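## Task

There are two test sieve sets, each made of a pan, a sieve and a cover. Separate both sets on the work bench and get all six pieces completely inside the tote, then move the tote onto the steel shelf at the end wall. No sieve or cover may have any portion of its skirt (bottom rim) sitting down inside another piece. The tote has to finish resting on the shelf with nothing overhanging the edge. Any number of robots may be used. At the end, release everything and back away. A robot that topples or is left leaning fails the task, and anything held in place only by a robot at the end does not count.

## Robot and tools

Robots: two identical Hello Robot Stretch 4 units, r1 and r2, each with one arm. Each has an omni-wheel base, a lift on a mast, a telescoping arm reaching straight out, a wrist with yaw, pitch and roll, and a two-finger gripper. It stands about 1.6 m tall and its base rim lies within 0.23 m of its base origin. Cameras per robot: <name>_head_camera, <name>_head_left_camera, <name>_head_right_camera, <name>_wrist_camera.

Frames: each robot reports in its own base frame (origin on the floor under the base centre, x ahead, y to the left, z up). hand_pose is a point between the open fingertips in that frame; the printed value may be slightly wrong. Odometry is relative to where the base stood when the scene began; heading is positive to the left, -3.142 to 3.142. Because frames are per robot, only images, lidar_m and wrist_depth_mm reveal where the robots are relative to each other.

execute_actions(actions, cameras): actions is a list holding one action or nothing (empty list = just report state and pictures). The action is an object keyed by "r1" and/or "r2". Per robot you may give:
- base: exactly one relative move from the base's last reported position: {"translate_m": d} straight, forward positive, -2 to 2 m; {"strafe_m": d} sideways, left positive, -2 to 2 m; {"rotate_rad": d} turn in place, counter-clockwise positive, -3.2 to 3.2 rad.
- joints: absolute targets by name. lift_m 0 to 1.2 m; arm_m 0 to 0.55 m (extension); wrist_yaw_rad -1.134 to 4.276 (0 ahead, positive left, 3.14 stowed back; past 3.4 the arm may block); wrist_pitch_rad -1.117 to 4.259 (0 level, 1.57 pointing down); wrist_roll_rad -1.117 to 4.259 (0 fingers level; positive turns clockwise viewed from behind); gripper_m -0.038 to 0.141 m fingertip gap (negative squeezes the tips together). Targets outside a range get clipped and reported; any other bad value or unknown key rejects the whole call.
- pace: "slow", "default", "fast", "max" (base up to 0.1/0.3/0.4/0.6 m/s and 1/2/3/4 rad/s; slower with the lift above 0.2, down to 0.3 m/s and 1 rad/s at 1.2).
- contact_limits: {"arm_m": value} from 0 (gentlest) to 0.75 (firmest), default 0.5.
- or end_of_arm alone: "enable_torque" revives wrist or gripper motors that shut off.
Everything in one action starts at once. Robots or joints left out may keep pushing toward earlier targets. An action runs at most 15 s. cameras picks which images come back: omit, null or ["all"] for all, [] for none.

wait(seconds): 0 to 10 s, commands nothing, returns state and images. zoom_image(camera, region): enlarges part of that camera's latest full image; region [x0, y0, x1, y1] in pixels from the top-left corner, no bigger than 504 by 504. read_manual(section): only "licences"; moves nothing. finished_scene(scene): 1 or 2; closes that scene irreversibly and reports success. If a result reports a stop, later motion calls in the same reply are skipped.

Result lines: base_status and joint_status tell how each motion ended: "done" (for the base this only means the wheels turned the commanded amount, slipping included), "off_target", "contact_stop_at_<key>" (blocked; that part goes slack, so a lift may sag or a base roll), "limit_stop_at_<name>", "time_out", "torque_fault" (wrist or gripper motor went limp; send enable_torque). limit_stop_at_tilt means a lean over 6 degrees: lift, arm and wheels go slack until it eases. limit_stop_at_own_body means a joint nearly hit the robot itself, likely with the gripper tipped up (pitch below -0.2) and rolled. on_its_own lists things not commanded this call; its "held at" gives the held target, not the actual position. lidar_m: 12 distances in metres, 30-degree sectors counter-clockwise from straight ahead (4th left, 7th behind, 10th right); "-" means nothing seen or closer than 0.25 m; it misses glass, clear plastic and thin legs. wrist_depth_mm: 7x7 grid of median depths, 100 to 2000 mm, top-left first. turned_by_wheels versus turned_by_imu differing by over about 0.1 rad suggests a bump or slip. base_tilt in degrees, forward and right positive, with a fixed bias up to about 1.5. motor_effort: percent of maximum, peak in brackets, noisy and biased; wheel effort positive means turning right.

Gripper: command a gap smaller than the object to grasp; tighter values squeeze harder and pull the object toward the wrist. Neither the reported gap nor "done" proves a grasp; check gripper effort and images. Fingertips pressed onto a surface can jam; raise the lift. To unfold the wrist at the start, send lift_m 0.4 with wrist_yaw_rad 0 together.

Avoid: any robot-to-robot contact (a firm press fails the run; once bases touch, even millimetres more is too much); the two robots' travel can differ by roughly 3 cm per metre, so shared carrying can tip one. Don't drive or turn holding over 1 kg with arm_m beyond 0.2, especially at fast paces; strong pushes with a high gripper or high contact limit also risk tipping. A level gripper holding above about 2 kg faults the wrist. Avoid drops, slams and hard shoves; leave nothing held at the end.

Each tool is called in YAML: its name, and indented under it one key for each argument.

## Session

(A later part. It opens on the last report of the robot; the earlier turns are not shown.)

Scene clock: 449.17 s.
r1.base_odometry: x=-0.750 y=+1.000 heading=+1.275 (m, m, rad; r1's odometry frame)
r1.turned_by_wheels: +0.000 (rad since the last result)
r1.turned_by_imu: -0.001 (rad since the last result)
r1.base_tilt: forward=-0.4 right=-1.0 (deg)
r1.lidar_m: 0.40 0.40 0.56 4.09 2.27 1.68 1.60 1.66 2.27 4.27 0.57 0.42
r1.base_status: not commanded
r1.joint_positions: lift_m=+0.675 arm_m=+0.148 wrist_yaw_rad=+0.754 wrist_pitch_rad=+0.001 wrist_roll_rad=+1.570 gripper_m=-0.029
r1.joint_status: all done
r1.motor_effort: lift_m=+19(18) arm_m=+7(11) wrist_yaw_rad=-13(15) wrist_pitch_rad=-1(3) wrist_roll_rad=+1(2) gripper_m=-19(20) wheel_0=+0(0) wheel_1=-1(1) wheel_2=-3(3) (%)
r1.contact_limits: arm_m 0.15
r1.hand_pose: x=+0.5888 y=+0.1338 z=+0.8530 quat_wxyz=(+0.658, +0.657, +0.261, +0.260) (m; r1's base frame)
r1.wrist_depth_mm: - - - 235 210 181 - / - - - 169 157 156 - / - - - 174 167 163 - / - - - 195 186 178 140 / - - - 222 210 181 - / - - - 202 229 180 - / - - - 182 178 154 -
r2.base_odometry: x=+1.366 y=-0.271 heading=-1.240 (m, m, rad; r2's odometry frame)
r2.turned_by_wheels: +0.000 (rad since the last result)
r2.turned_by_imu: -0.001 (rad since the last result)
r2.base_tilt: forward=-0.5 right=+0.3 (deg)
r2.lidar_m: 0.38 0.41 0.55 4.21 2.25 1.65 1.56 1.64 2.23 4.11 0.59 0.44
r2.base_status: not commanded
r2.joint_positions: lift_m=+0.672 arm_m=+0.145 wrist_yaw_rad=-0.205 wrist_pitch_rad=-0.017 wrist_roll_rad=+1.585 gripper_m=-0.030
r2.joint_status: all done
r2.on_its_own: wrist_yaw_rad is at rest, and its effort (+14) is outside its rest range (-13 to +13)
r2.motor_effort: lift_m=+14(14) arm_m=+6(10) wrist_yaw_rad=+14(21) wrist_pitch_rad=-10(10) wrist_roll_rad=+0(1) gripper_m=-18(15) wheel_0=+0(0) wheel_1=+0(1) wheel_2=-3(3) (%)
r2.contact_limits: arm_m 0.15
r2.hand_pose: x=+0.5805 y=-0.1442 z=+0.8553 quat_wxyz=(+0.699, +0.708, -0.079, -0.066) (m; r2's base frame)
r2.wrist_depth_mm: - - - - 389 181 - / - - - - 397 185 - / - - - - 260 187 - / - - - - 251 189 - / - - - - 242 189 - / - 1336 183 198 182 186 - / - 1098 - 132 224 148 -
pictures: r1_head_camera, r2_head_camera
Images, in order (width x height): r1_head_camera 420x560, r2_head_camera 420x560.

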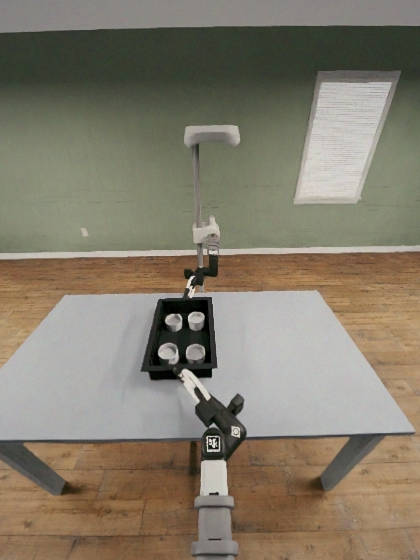

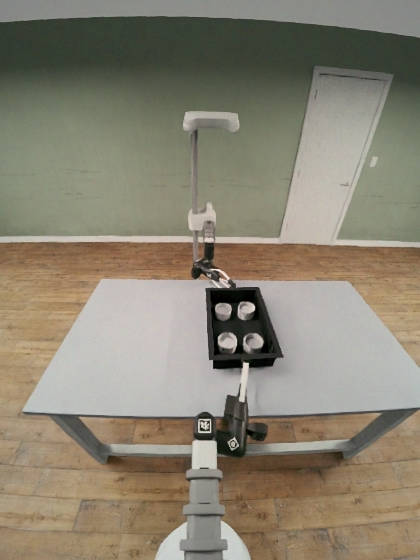

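execute_actions:
  actions:
    - {"r1": {"joints": {"lift_m": 0.755}}, "r2": {"joints": {"lift_m": 0.752, "arm_m": 0.142}}}
  cameras: ["r1_head_camera", "r1_wrist_camera", "r2_head_camera", "r2_wrist_camera"]

Scene clock: 455.97 s.
r1.base_odometry: x=-0.750 y=+1.000 heading=+1.275 (m, m, rad; r1's odometry frame)
r1.turned_by_wheels: +0.000 (rad since the last result)
r1.turned_by_imu: -0.001 (rad since the last result)
r1.base_tilt: forward=-0.3 right=-1.0 (deg)
r1.lidar_m: 0.39 0.42 0.57 4.06 2.27 1.68 1.60 1.67 2.26 4.27 0.58 0.40
r1.base_status: not commanded
r1.joint_positions: lift_m=+0.755 arm_m=+0.148 wrist_yaw_rad=+0.750 wrist_pitch_rad=+0.008 wrist_roll_rad=+1.570 gripper_m=-0.029
r1.joint_status: all done
r1.motor_effort: lift_m=+25(30) arm_m=+6(7) wrist_yaw_rad=-1(13) wrist_pitch_rad=-20(22) wrist_roll_rad=+0(1) gripper_m=-20(21) wheel_0=+0(0) wheel_1=-1(1) wheel_2=-3(3) (%)
r1.hand_pose: x=+0.5896 y=+0.1328 z=+0.9305 quat_wxyz=(+0.659, +0.657, +0.262, +0.257) (m; r1's base frame)
r1.wrist_depth_mm: - - - 236 208 298 241 / - - - 535 158 158 243 / - - - 175 168 172 245 / - - - 195 187 197 244 / - - - 220 211 291 244 / - - - 204 229 329 240 / - - 180 230 277 274 238
r2.base_odometry: x=+1.366 y=-0.271 heading=-1.240 (m, m, rad; r2's odometry frame)
r2.turned_by_wheels: +0.000 (rad since the last result)
r2.turned_by_imu: -0.001 (rad since the last result)
r2.base_tilt: forward=-0.4 right=+0.4 (deg)
r2.lidar_m: 0.39 0.40 0.57 4.19 2.26 1.65 1.57 1.64 2.23 4.06 0.57 0.45
r2.base_status: not commanded
r2.joint_positions: lift_m=+0.752 arm_m=+0.143 wrist_yaw_rad=-0.200 wrist_pitch_rad=-0.011 wrist_roll_rad=+1.585 gripper_m=-0.030
r2.joint_status: all done
r2.on_its_own: wrist_pitch_rad is at rest, and its effort (-25) is outside its rest range (-23 to +23)
r2.motor_effort: lift_m=+23(25) arm_m=-4(2) wrist_yaw_rad=+1(15) wrist_pitch_rad=-25(28) wrist_roll_rad=+0(1) gripper_m=-19(18) wheel_0=+0(0) wheel_1=+0(0) wheel_2=+0(3) (%)
r2.hand_pose: x=+0.5791 y=-0.1429 z=+0.9330 quat_wxyz=(+0.699, +0.708, -0.075, -0.066) (m; r2's base frame)
r2.wrist_depth_mm: - - - - 723 342 - / - - - - 741 347 247 / - - - - 259 351 251 / - - - - 251 330 252 / - - - - 241 330 252 / - 1308 - 202 183 325 250 / - 1118 - 130 225 224 -
pictures: r1_head_camera, r1_wrist_camera, r2_head_camera, r2_wrist_camera
camera_calibration (this result's frames):
r1_wrist_camera: T_world_to_cam=[[0.00341236, -0.0163312, -0.999861, 0.930199], [-0.649782, 0.75998, -0.0146307, 0.355647], [0.760113, 0.649741, -0.00801837, -0.300146], [0, 0, 0, 1]] pos_world=[0.456064, -0.0600757, 0.932867]
r2_wrist_camera: T_world_to_cam=[[0.057561, 0.020531, -0.998131, 0.912029], [0.204556, 0.978334, 0.0319203, 0.046427], [0.977161, -0.206011, 0.0521141, -0.420202], [0, 0, 0, 1]] pos_world=[0.348611, -0.150712, 0.930741]
Images, in order (width x height): r1_head_camera 420x560, r1_wrist_camera 616x392, r2_head_camera 420x560, r2_wrist_camera 616x392.

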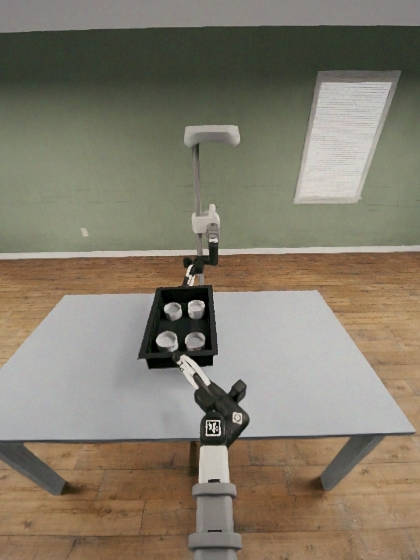

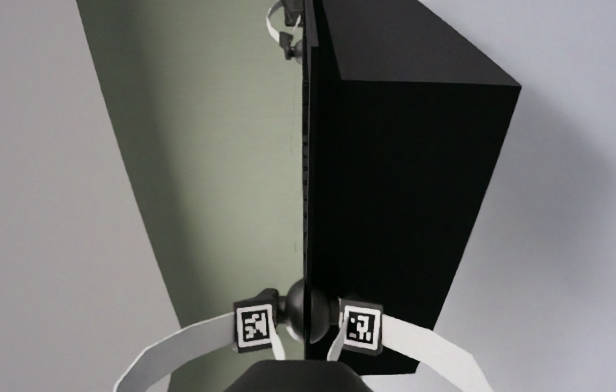

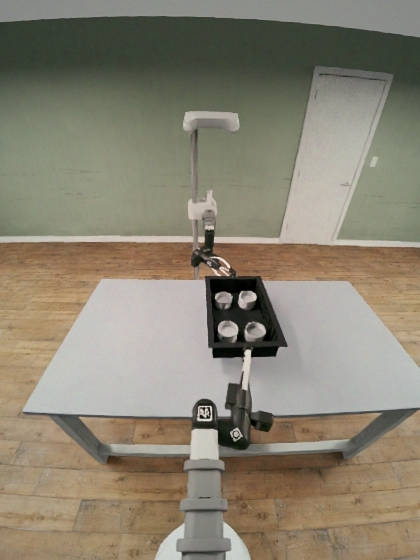

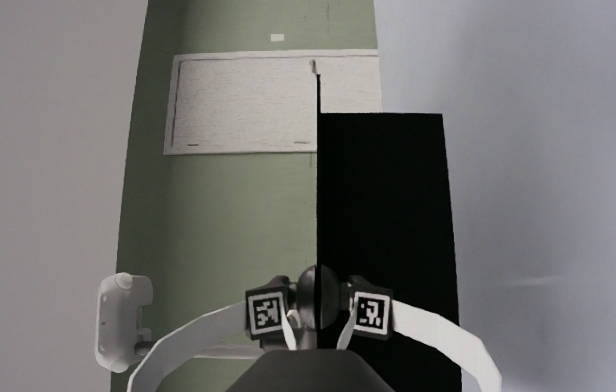

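execute_actions:
  actions:
    - {"r1": {"base": {"strafe_m": 0.8}, "pace": "fast"}, "r2": {"base": {"strafe_m": -0.8}, "pace": "fast"}}
  cameras: ["r1_head_camera", "r1_head_left_camera", "r2_head_camera"]

Scene clock: 475.23 s.
r1.base_odometry: x=-1.515 y=+1.233 heading=+1.275 (m, m, rad; r1's odometry frame)
r1.turned_by_wheels: +0.000 (rad since the last result)
r1.turned_by_imu: +0.000 (rad since the last result)
r1.base_tilt: forward=-0.3 right=-1.0 (deg)
r1.lidar_m: 0.38 0.62 3.40 3.26 2.31 1.66 1.61 1.67 2.27 5.06 0.57 0.40
r1.base_status: done
r1.joint_positions: lift_m=+0.755 arm_m=+0.148 wrist_yaw_rad=+0.750 wrist_pitch_rad=+0.008 wrist_roll_rad=+1.570 gripper_m=-0.029
r1.joint_status: not commanded
r1.motor_effort: lift_m=+25(26) arm_m=+5(5) wrist_yaw_rad=+1(1) wrist_pitch_rad=-21(21) wrist_roll_rad=+0(1) gripper_m=-21(21) wheel_0=+0(13) wheel_1=-3(13) wheel_2=+0(9) (%)
r1.hand_pose: x=+0.5897 y=+0.1326 z=+0.9306 quat_wxyz=(+0.659, +0.657, +0.261, +0.256) (m; r1's base frame)
r1.wrist_depth_mm: - - - 234 207 298 241 / - - - 168 158 158 243 / - - - 175 168 172 245 / - - - 195 187 196 1336 / - - - 221 211 1618 1255 / - - - 204 229 1756 1255 / - - - 231 278 1576 1308
r2.base_odometry: x=+0.609 y=-0.530 heading=-1.240 (m, m, rad; r2's odometry frame)
r2.turned_by_wheels: +0.000 (rad since the last result)
r2.turned_by_imu: +0.001 (rad since the last result)
r2.base_tilt: forward=-0.4 right=+0.4 (deg)
r2.lidar_m: 0.39 0.41 0.58 5.02 2.26 1.65 1.57 1.64 2.24 3.29 3.40 0.60
r2.base_status: done
r2.joint_positions: lift_m=+0.752 arm_m=+0.143 wrist_yaw_rad=-0.199 wrist_pitch_rad=-0.011 wrist_roll_rad=+1.585 gripper_m=-0.030
r2.joint_status: not commanded
r2.on_its_own: wrist_pitch_rad is at rest, and its effort (-25) is outside its rest range (-23 to +23)
r2.motor_effort: lift_m=+23(23) arm_m=-4(4) wrist_yaw_rad=+0(0) wrist_pitch_rad=-25(26) wrist_roll_rad=-1(1) gripper_m=-19(15) wheel_0=+0(10) wheel_1=+1(8) wheel_2=+2(4) (%)
r2.hand_pose: x=+0.5791 y=-0.1429 z=+0.9330 quat_wxyz=(+0.699, +0.708, -0.075, -0.066) (m; r2's base frame)
r2.wrist_depth_mm: - - - - - 1921 1336 / - - - - - 1983 1366 / - - - - 260 - 1397 / - - - - 249 1808 1366 / - - - - 240 1808 1182 / - 1281 - 202 183 1229 991 / - 1098 - 130 225 224 264
pictures: r1_head_camera, r1_head_left_camera, r2_head_camera
Images, in order (width x height): r1_head_camera 420x560, r1_head_left_camera 420x672, r2_head_camera 420x560.

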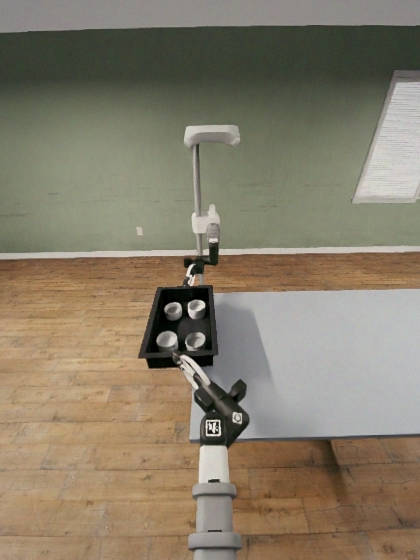

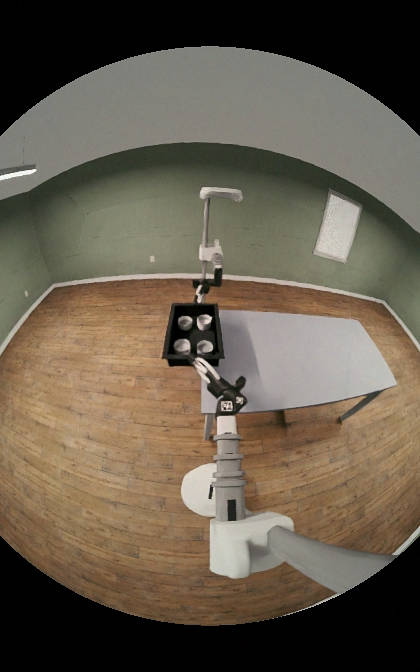

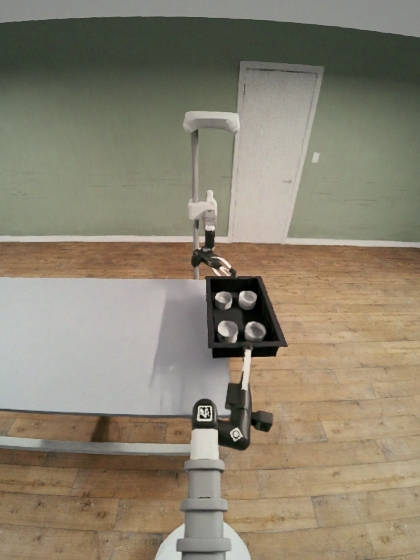

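execute_actions:
  actions:
    - {"r1": {"base": {"strafe_m": 2.0}, "pace": "fast"}, "r2": {"base": {"strafe_m": -2.0}, "pace": "fast"}}
  cameras: ["r1_head_camera", "r1_head_left_camera", "r1_wrist_camera", "r2_head_camera", "r2_head_right_camera", "r2_wrist_camera"]

Scene clock: 489.47 s.
r1.base_odometry: x=-3.428 y=+1.817 heading=+1.275 (m, m, rad; r1's odometry frame)
r1.turned_by_wheels: +0.000 (rad since the last result)
r1.turned_by_imu: +0.002 (rad since the last result)
r1.base_tilt: forward=-0.4 right=-1.0 (deg)
r1.lidar_m: 0.59 0.61 1.28 1.27 1.73 1.69 1.61 1.69 2.26 1.97 2.01 3.28
r1.base_status: done
r1.joint_positions: lift_m=+0.755 arm_m=+0.148 wrist_yaw_rad=+0.750 wrist_pitch_rad=+0.008 wrist_roll_rad=+1.570 gripper_m=-0.029
r1.joint_status: not commanded
r1.motor_effort: lift_m=+25(25) arm_m=+5(5) wrist_yaw_rad=+0(1) wrist_pitch_rad=-21(21) wrist_roll_rad=+0(1) gripper_m=-20(20) wheel_0=+0(12) wheel_1=-2(13) wheel_2=+0(2) (%)
r1.hand_pose: x=+0.5897 y=+0.1326 z=+0.9306 quat_wxyz=(+0.659, +0.657, +0.261, +0.256) (m; r1's base frame)
r1.wrist_depth_mm: - - - 229 204 1618 1308 / - - - 535 157 157 1255 / - - - 174 167 170 1281 / - - - 194 186 196 1281 / - - - 222 211 1576 1281 / 1863 1983 - 203 229 1808 1255 / 1708 1661 1661 231 278 1537 1308
r2.base_odometry: x=-1.283 y=-1.180 heading=-1.240 (m, m, rad; r2's odometry frame)
r2.turned_by_wheels: +0.000 (rad since the last result)
r2.turned_by_imu: +0.001 (rad since the last result)
r2.base_tilt: forward=-0.5 right=+0.3 (deg)
r2.lidar_m: 0.54 3.23 1.96 1.95 2.23 1.63 1.55 1.62 1.79 1.33 1.30 0.60
r2.base_status: done
r2.joint_positions: lift_m=+0.752 arm_m=+0.143 wrist_yaw_rad=-0.200 wrist_pitch_rad=-0.011 wrist_roll_rad=+1.585 gripper_m=-0.030
r2.joint_status: not commanded
r2.on_its_own: wrist_pitch_rad is at rest, and its effort (-27) is outside its rest range (-23 to +23)
r2.motor_effort: lift_m=+22(23) arm_m=-4(4) wrist_yaw_rad=+0(0) wrist_pitch_rad=-27(27) wrist_roll_rad=-1(1) gripper_m=-20(21) wheel_0=-1(10) wheel_1=+1(9) wheel_2=+1(2) (%)
r2.hand_pose: x=+0.5791 y=-0.1429 z=+0.9331 quat_wxyz=(+0.699, +0.708, -0.075, -0.066) (m; r2's base frame)
r2.wrist_depth_mm: - - - - - 1863 1308 / - - - - - - 1397 / - - - - 258 1983 1397 / - - - - 249 1863 1366 / - - - - 241 1863 1160 / - 1281 - 202 182 1808 1042 / - 1098 - 129 225 224 1042
pictures: r1_head_camera, r1_head_left_camera, r1_wrist_camera, r2_head_camera, r2_head_right_camera, r2_wrist_camera
camera_calibration (this result's frames):
r1_wrist_camera: T_world_to_cam=[[0.00341874, -0.0163193, -0.999861, 0.930253], [-0.649401, 0.760305, -0.0146298, 0.355559], [0.760438, 0.649361, -0.00799849, -0.300307], [0, 0, 0, 1]] pos_world=[0.456085, -0.0601443, 0.932924]
r2_wrist_camera: T_world_to_cam=[[0.0576242, 0.0206113, -0.998126, 0.912088], [0.204549, 0.978333, 0.0320116, 0.0463436], [0.977159, -0.20601, 0.0521596, -0.420239], [0, 0, 0, 1]] pos_world=[0.348603, -0.150712, 0.930814]
Images, in order (width x height): r1_head_camera 420x560, r1_head_left_camera 420x672, r1_wrist_camera 616x392, r2_head_camera 420x560, r2_head_right_camera 420x672, r2_wrist_camera 616x392.

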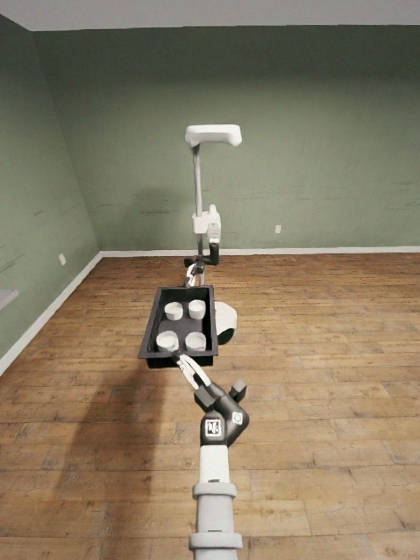

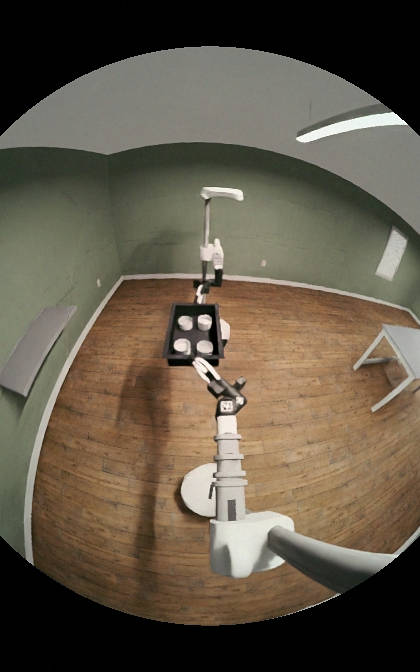

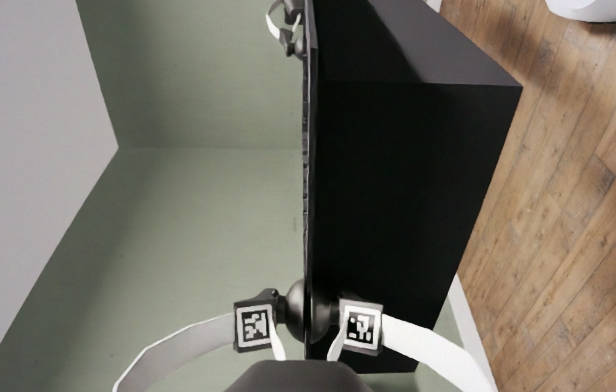

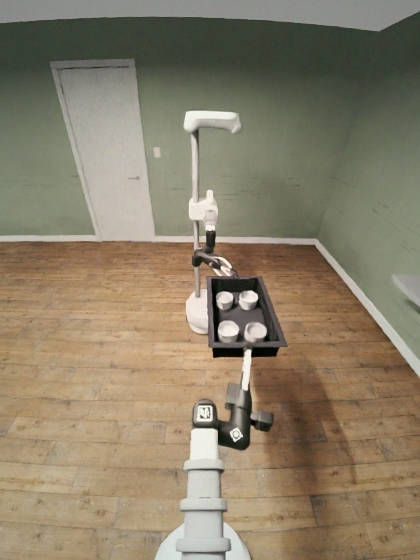

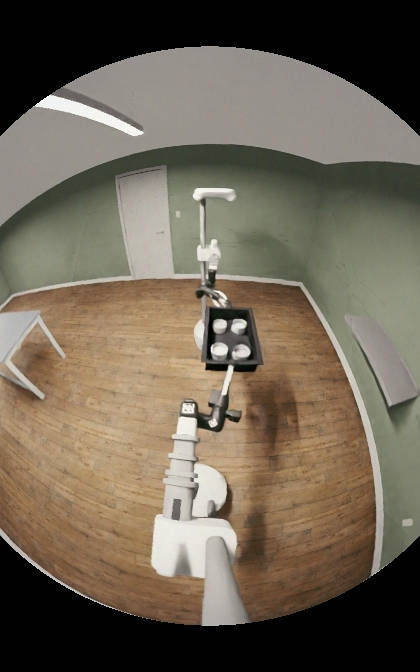

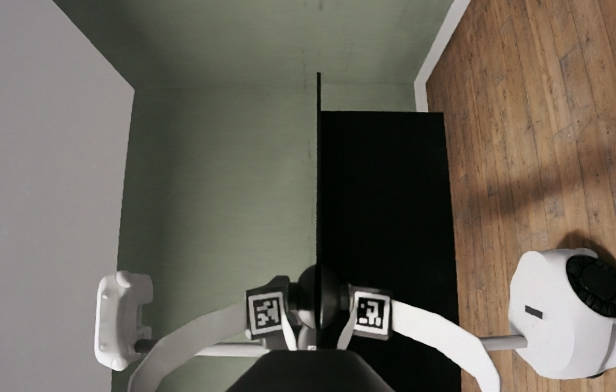

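zoom_image:
  camera: "r1_head_left_camera"
  region: [0, 280, 140, 420]

zoom_image:
  camera: "r2_head_right_camera"
  region: [280, 285, 420, 425]

Region (0, 280, 140, 420) of r1_head_left_camera's 420x672 image, scaled by 3.600, with more detail than that image has.

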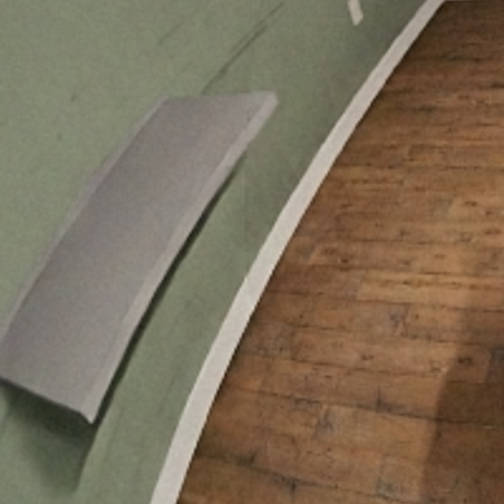

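Region (280, 285, 420, 425) of r2_head_right_camera's 420x672 image, scaled by 3.600, with more detail than that image has.

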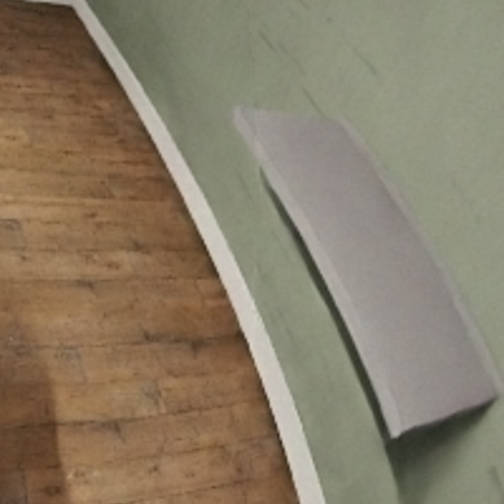

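execute_actions:
  actions:
    - {"r1": {"base": {"strafe_m": 1.30}, "pace": "fast"}, "r2": {"base": {"strafe_m": -1.335}, "pace": "fast"}}
  cameras: ["r1_head_camera", "r1_wrist_camera", "r2_head_camera", "r2_wrist_camera"]

Scene clock: 559.73 s.
r1.base_odometry: x=-4.672 y=+2.196 heading=+1.275 (m, m, rad; r1's odometry frame)
r1.turned_by_wheels: +0.000 (rad since the last result)
r1.turned_by_imu: +0.001 (rad since the last result)
r1.base_tilt: forward=-0.4 right=-1.0 (deg)
r1.lidar_m: 0.30 0.31 0.39 0.38 0.39 0.54 1.56 1.67 2.30 3.28 3.37 3.27
r1.base_status: done
r1.joint_positions: lift_m=+0.755 arm_m=+0.148 wrist_yaw_rad=+0.751 wrist_pitch_rad=+0.008 wrist_roll_rad=+1.570 gripper_m=-0.029
r1.joint_status: not commanded
r1.motor_effort: lift_m=+25(25) arm_m=+5(5) wrist_yaw_rad=-2(1) wrist_pitch_rad=-20(20) wrist_roll_rad=+1(0) gripper_m=-21(21) wheel_0=+3(10) wheel_1=-1(11) wheel_2=+0(2) (%)
r1.hand_pose: x=+0.5896 y=+0.1328 z=+0.9306 quat_wxyz=(+0.659, +0.657, +0.262, +0.257) (m; r1's base frame)
r1.wrist_depth_mm: 1336 1366 1397 274 232 309 242 / 1042 1042 1025 176 163 166 244 / 809 820 820 181 175 178 245 / 668 691 683 200 192 276 245 / 574 585 585 223 213 293 244 / 496 508 508 205 229 327 242 / 449 442 180 229 270 282 238
r2.base_odometry: x=-2.545 y=-1.614 heading=-1.240 (m, m, rad; r2's odometry frame)
r2.turned_by_wheels: +0.000 (rad since the last result)
r2.turned_by_imu: +0.000 (rad since the last result)
r2.base_tilt: forward=-0.4 right=+0.3 (deg)
r2.lidar_m: 0.32 3.28 3.38 3.28 2.21 1.63 1.44 0.51 0.38 0.33 0.36 0.34
r2.base_status: done
r2.joint_positions: lift_m=+0.752 arm_m=+0.143 wrist_yaw_rad=-0.197 wrist_pitch_rad=-0.011 wrist_roll_rad=+1.585 gripper_m=-0.030
r2.joint_status: not commanded
r2.on_its_own: wrist_pitch_rad is at rest, and its effort (-26) is outside its rest range (-23 to +23)
r2.motor_effort: lift_m=+23(23) arm_m=-4(4) wrist_yaw_rad=-6(7) wrist_pitch_rad=-26(26) wrist_roll_rad=-1(0) gripper_m=-19(21) wheel_0=-1(10) wheel_1=+0(10) wheel_2=+3(2) (%)
r2.hand_pose: x=+0.5794 y=-0.1423 z=+0.9331 quat_wxyz=(+0.699, +0.708, -0.074, -0.065) (m; r2's base frame)
r2.wrist_depth_mm: 340 343 351 355 349 320 - / 427 436 449 452 452 347 247 / 615 621 634 554 266 355 249 / 1042 1060 1060 842 253 330 251 / 1983 - - 1808 243 330 253 / - 1308 - 199 182 327 250 / - 1078 1205 130 223 221 -
pictures: r1_head_camera, r1_wrist_camera, r2_head_camera, r2_wrist_camera
camera_calibration (this result's frames):
r1_wrist_camera: T_world_to_cam=[[0.00344231, -0.0163062, -0.999861, 0.930256], [-0.649982, 0.759809, -0.014629, 0.355758], [0.759942, 0.649942, -0.00798323, -0.30018], [0, 0, 0, 1]] pos_world=[0.456154, -0.0600395, 0.932934]
r2_wrist_camera: T_world_to_cam=[[0.0575772, 0.0207568, -0.998125, 0.912109], [0.202234, 0.978814, 0.0320212, 0.0470615], [0.977643, -0.203699, 0.0521596, -0.420387], [0, 0, 0, 1]] pos_world=[0.348954, -0.150629, 0.930819]
Images, in order (width x height): r1_head_camera 420x560, r1_wrist_camera 616x392, r2_head_camera 420x560, r2_wrist_camera 616x392.

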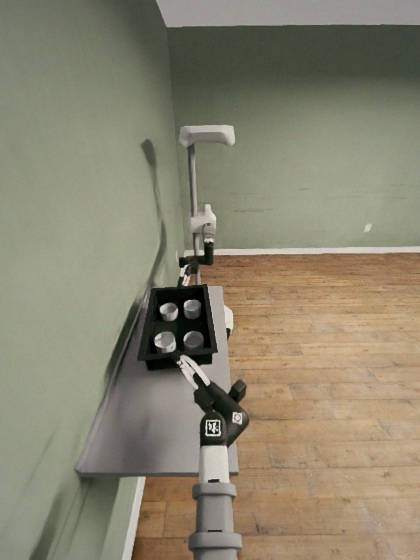

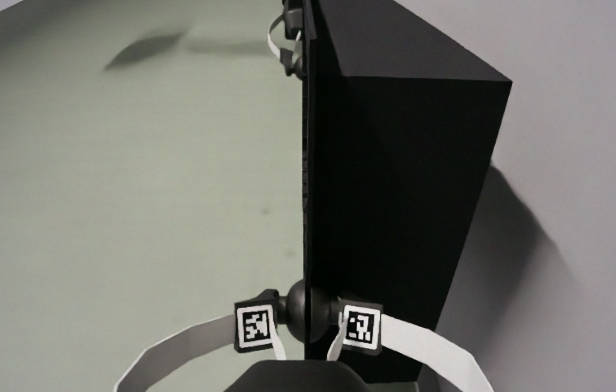

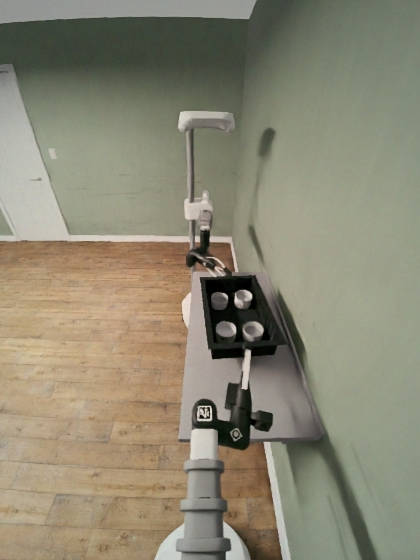

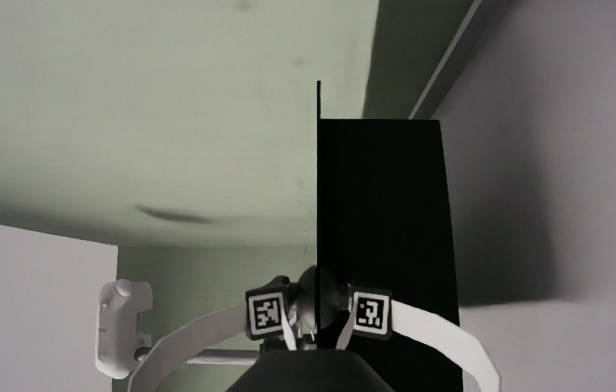

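execute_actions:
  actions:
    - {"r1": {"base": {"strafe_m": 0.02}, "joints": {"lift_m": 0.677}}, "r2": {"joints": {"lift_m": 0.674}}}
  cameras: ["r1_head_camera", "r1_wrist_camera", "r2_head_camera", "r2_wrist_camera"]

Scene clock: 576.30 s.
r1.base_odometry: x=-4.691 y=+2.202 heading=+1.275 (m, m, rad; r1's odometry frame)
r1.turned_by_wheels: +0.000 (rad since the last result)
r1.turned_by_imu: -0.001 (rad since the last result)
r1.base_tilt: forward=-0.4 right=-1.0 (deg)
r1.lidar_m: 0.30 0.32 0.38 0.36 0.38 0.53 1.42 1.68 2.30 3.28 3.42 0.33
r1.base_status: done
r1.joint_positions: lift_m=+0.677 arm_m=+0.148 wrist_yaw_rad=+0.750 wrist_pitch_rad=+0.003 wrist_roll_rad=+1.570 gripper_m=-0.029
r1.joint_status: all done
r1.motor_effort: lift_m=+18(21) arm_m=+5(5) wrist_yaw_rad=-2(2) wrist_pitch_rad=-8(20) wrist_roll_rad=+1(1) gripper_m=-20(20) wheel_0=+0(6) wheel_1=+1(9) wheel_2=+0(2) (%)
r1.hand_pose: x=+0.5897 y=+0.1328 z=+0.8544 quat_wxyz=(+0.659, +0.657, +0.260, +0.258) (m; r1's base frame)
r1.wrist_depth_mm: 1308 1308 1336 245 216 182 - / 991 991 1008 170 160 160 - / 788 788 788 177 170 166 - / 647 654 661 197 189 181 138 / 549 559 564 223 211 183 - / 480 484 477 202 229 181 - / 433 415 424 201 213 156 -
r2.base_odometry: x=-2.545 y=-1.614 heading=-1.240 (m, m, rad; r2's odometry frame)
r2.turned_by_wheels: +0.000 (rad since the last result)
r2.turned_by_imu: -0.001 (rad since the last result)
r2.base_tilt: forward=-0.4 right=+0.3 (deg)
r2.lidar_m: 0.31 3.29 3.37 3.26 2.22 1.60 1.45 0.50 0.36 0.33 0.36 0.34
r2.base_status: not commanded
r2.joint_positions: lift_m=+0.674 arm_m=+0.143 wrist_yaw_rad=-0.200 wrist_pitch_rad=-0.015 wrist_roll_rad=+1.585 gripper_m=-0.030
r2.joint_status: all done
r2.motor_effort: lift_m=+14(26) arm_m=-4(4) wrist_yaw_rad=+2(6) wrist_pitch_rad=-16(25) wrist_roll_rad=+0(1) gripper_m=-19(14) wheel_0=-1(0) wheel_1=-1(0) wheel_2=+2(2) (%)
r2.hand_pose: x=+0.5789 y=-0.1431 z=+0.8568 quat_wxyz=(+0.699, +0.708, -0.076, -0.065) (m; r2's base frame)
r2.wrist_depth_mm: 342 342 347 351 327 183 - / 424 433 442 449 402 186 - / 609 615 627 544 260 189 - / 1025 1042 1042 820 251 190 - / - - - 1756 241 191 - / - 1308 183 198 182 189 - / - 1098 - 133 224 150 -
pictures: r1_head_camera, r1_wrist_camera, r2_head_camera, r2_wrist_camera
camera_calibration (this result's frames):
r1_wrist_camera: T_world_to_cam=[[0.00680193, -0.0131721, -0.99989, 0.851718], [-0.649825, 0.759947, -0.0144317, 0.354407], [0.760053, 0.649852, -0.00339043, -0.304765], [0, 0, 0, 1]] pos_world=[0.456147, -0.0600595, 0.855705]
r2_wrist_camera: T_world_to_cam=[[0.0612024, 0.0198638, -0.997928, 0.833584], [0.20499, 0.978239, 0.0320438, 0.0486721], [0.976849, -0.206526, 0.0557988, -0.419124], [0, 0, 0, 1]] pos_world=[0.348427, -0.150731, 0.853684]
Images, in order (width x height): r1_head_camera 420x560, r1_wrist_camera 616x392, r2_head_camera 420x560, r2_wrist_camera 616x392.

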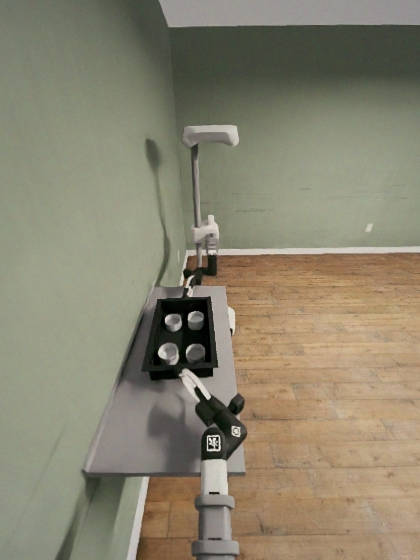

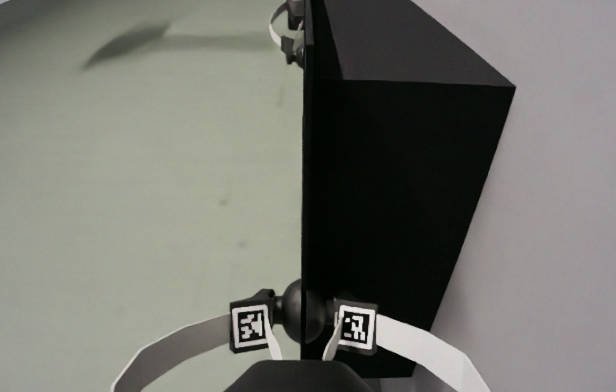

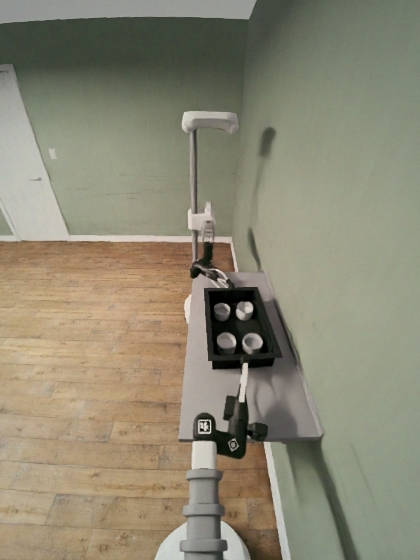

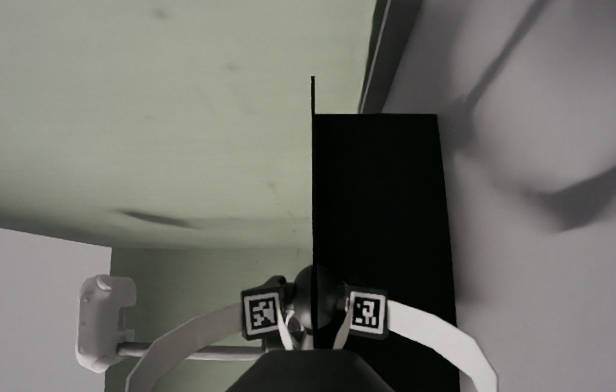

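execute_actions:
  actions:
    - {"r1": {"joints": {"lift_m": 0.675, "gripper_m": 0.035, "arm_m": 0.143}, "pace": "slow"}, "r2": {"joints": {"lift_m": 0.672, "gripper_m": 0.035, "arm_m": 0.137}, "pace": "slow"}}
  cameras: ["r1_wrist_camera", "r2_wrist_camera"]

Scene clock: 584.53 s.
r1.base_odometry: x=-4.691 y=+2.202 heading=+1.275 (m, m, rad; r1's odometry frame)
r1.turned_by_wheels: +0.000 (rad since the last result)
r1.turned_by_imu: -0.001 (rad since the last result)
r1.base_tilt: forward=-0.4 right=-1.0 (deg)
r1.lidar_m: 0.30 0.32 0.37 0.36 0.37 0.53 1.44 1.68 2.29 3.28 3.42 0.33
r1.base_status: not commanded
r1.joint_positions: lift_m=+0.675 arm_m=+0.144 wrist_yaw_rad=+0.750 wrist_pitch_rad=-0.002 wrist_roll_rad=+1.570 gripper_m=+0.035
r1.joint_status: all done
r1.motor_effort: lift_m=+18(16) arm_m=-4(8) wrist_yaw_rad=-3(9) wrist_pitch_rad=+10(7) wrist_roll_rad=+0(0) gripper_m=-1(19) wheel_0=+0(0) wheel_1=+1(1) wheel_2=+0(0) (%)
r1.hand_pose: x=+0.5853 y=+0.1328 z=+0.8542 quat_wxyz=(+0.658, +0.658, +0.258, +0.260) (m; r1's base frame)
r1.wrist_depth_mm: 1336 1336 1308 500 226 186 - / 1008 991 1008 535 165 164 - / 798 788 788 181 175 170 140 / 654 661 661 203 194 185 140 / 554 554 564 229 217 188 143 / 484 488 211 241 236 185 - / 433 427 424 155 183 170 -
r2.base_odometry: x=-2.545 y=-1.614 heading=-1.240 (m, m, rad; r2's odometry frame)
r2.turned_by_wheels: +0.000 (rad since the last result)
r2.turned_by_imu: -0.001 (rad since the last result)
r2.base_tilt: forward=-0.5 right=+0.2 (deg)
r2.lidar_m: 0.31 3.29 3.37 3.25 2.19 1.62 1.46 0.53 0.37 0.33 0.37 0.35
r2.base_status: not commanded
r2.joint_positions: lift_m=+0.672 arm_m=+0.138 wrist_yaw_rad=-0.201 wrist_pitch_rad=-0.021 wrist_roll_rad=+1.585 gripper_m=+0.035
r2.joint_status: all done
r2.motor_effort: lift_m=+14(17) arm_m=-3(5) wrist_yaw_rad=+4(10) wrist_pitch_rad=+3(16) wrist_roll_rad=-1(1) gripper_m=-2(16) wheel_0=+0(0) wheel_1=-1(1) wheel_2=+2(3) (%)
r2.hand_pose: x=+0.5737 y=-0.1432 z=+0.8567 quat_wxyz=(+0.699, +0.708, -0.079, -0.063) (m; r2's base frame)
r2.wrist_depth_mm: 340 340 347 351 324 187 - / 424 436 445 442 402 191 - / 603 615 621 539 265 194 - / 1025 1025 1042 831 254 195 - / - - - 1756 244 196 - / - 1336 195 237 192 194 - / - 1182 - 123 227 164 -
pictures: r1_wrist_camera, r2_wrist_camera
camera_calibration (this result's frames):
r1_wrist_camera: T_world_to_cam=[[0.0110053, -0.00925347, -0.999897, 0.848495], [-0.64969, 0.760066, -0.0141848, 0.351266], [0.760119, 0.649779, 0.00235289, -0.306349], [0, 0, 0, 1]] pos_world=[0.451738, -0.0600748, 0.854111]
r2_wrist_camera: T_world_to_cam=[[0.067685, 0.0185062, -0.997535, 0.829606], [0.205409, 0.97815, 0.032084, 0.049607], [0.976333, -0.207074, 0.0624048, -0.41954], [0, 0, 0, 1]] pos_world=[0.343269, -0.150752, 0.852151]
Images, in order (width x height): r1_wrist_camera 616x392, r2_wrist_camera 616x392.

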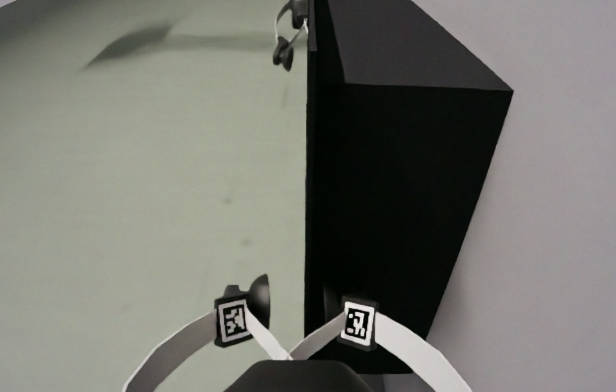

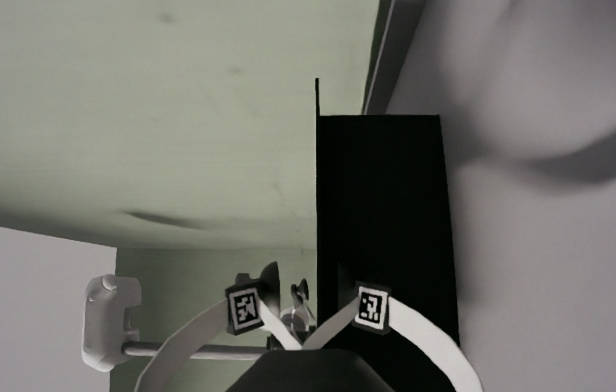

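execute_actions:
  actions:
    - {"r1": {"base": {"translate_m": -0.25}, "joints": {"arm_m": 0.0}, "pace": "fast"}, "r2": {"base": {"translate_m": -0.25}, "joints": {"arm_m": 0.0}, "pace": "fast"}}
  cameras: ["r1_head_camera", "r2_head_camera"]

Scene clock: 596.30 s.
r1.base_odometry: x=-4.764 y=+1.963 heading=+1.275 (m, m, rad; r1's odometry frame)
r1.turned_by_wheels: +0.000 (rad since the last result)
r1.turned_by_imu: -0.002 (rad since the last result)
r1.base_tilt: forward=-0.4 right=-1.0 (deg)
r1.lidar_m: 0.56 0.52 0.38 0.35 0.38 0.54 1.36 1.42 1.94 3.35 3.40 3.53
r1.base_status: done
r1.joint_positions: lift_m=+0.675 arm_m=+0.002 wrist_yaw_rad=+0.750 wrist_pitch_rad=+0.002 wrist_roll_rad=+1.570 gripper_m=+0.035
r1.joint_status: all done
r1.motor_effort: lift_m=+19(19) arm_m=-5(8) wrist_yaw_rad=-1(2) wrist_pitch_rad=-4(10) wrist_roll_rad=+0(0) gripper_m=-4(5) wheel_0=+0(5) wheel_1=-2(9) wheel_2=-2(12) (%)
r1.hand_pose: x=+0.4431 y=+0.1327 z=+0.8528 quat_wxyz=(+0.659, +0.657, +0.260, +0.258) (m; r1's base frame)
r1.wrist_depth_mm: 1308 1336 1308 535 362 241 1229 / 1008 991 991 574 364 273 1060 / 778 778 798 759 364 778 820 / 654 654 661 661 364 676 683 / 554 559 559 574 413 535 535 / 484 488 210 496 410 496 496 / 433 427 424 155 430 439 445
r2.base_odometry: x=-2.626 y=-1.378 heading=-1.240 (m, m, rad; r2's odometry frame)
r2.turned_by_wheels: +0.000 (rad since the last result)
r2.turned_by_imu: -0.001 (rad since the last result)
r2.base_tilt: forward=-0.4 right=+0.3 (deg)
r2.lidar_m: 0.55 3.53 3.35 3.32 1.87 1.36 1.31 0.52 0.36 0.34 0.37 0.52
r2.base_status: done
r2.joint_positions: lift_m=+0.672 arm_m=+0.001 wrist_yaw_rad=-0.200 wrist_pitch_rad=-0.018 wrist_roll_rad=+1.585 gripper_m=+0.035
r2.joint_status: all done
r2.motor_effort: lift_m=+14(14) arm_m=-4(3) wrist_yaw_rad=+1(4) wrist_pitch_rad=-9(8) wrist_roll_rad=-1(1) gripper_m=-5(0) wheel_0=+1(6) wheel_1=+1(6) wheel_2=+1(9) (%)
r2.hand_pose: x=+0.4370 y=-0.1430 z=+0.8556 quat_wxyz=(+0.699, +0.708, -0.077, -0.064) (m; r2's base frame)
r2.wrist_depth_mm: 340 342 347 349 349 342 347 / 427 436 439 442 421 439 430 / 603 609 627 627 492 621 621 / 1042 1042 1060 1008 427 1078 1060 / - - - 1756 427 1708 1308 / - - 195 615 189 1537 1281 / - - - 123 389 1499 1255
pictures: r1_head_camera, r2_head_camera
Images, in order (width x height): r1_head_camera 420x560, r2_head_camera 420x560.

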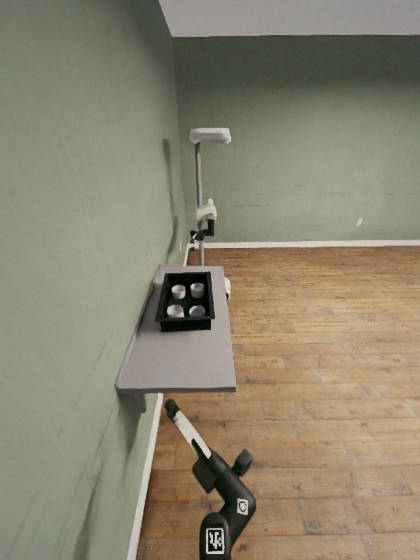

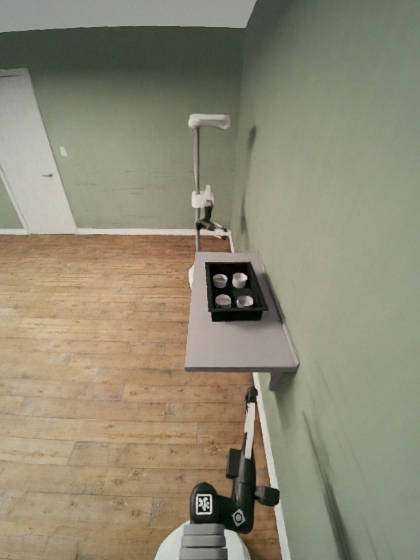

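zoom_image:
  camera: "r1_head_camera"
  region: [130, 255, 250, 345]

zoom_image:
  camera: "r2_head_camera"
  region: [175, 245, 295, 335]

Region (130, 255, 250, 345) of r1_head_camera's 420x560 image, scaled by 4.200, with more detail than that image has; it fills the top 378 rows of this view, and the rest is white.

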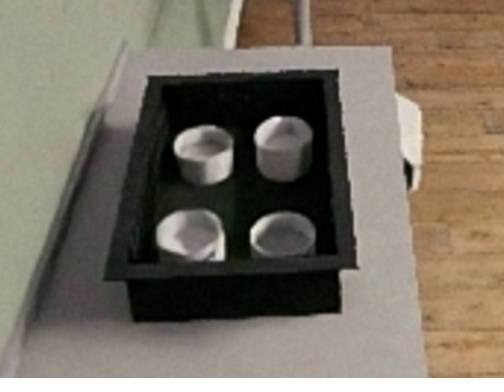

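Region (175, 245, 295, 335) of r2_head_camera's 420x560 image, scaled by 4.200, with more detail than that image has; it fills the top 378 rows of this view, and the rest is white.

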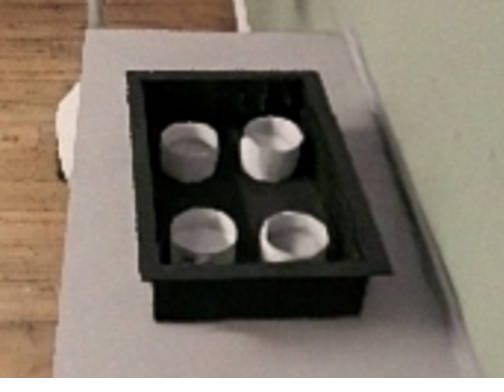

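The tote is fully on the shelf with all six parts inside, and both robots have moved clear.

finished_scene:
  scene: 2

The scene is finished: the task was done.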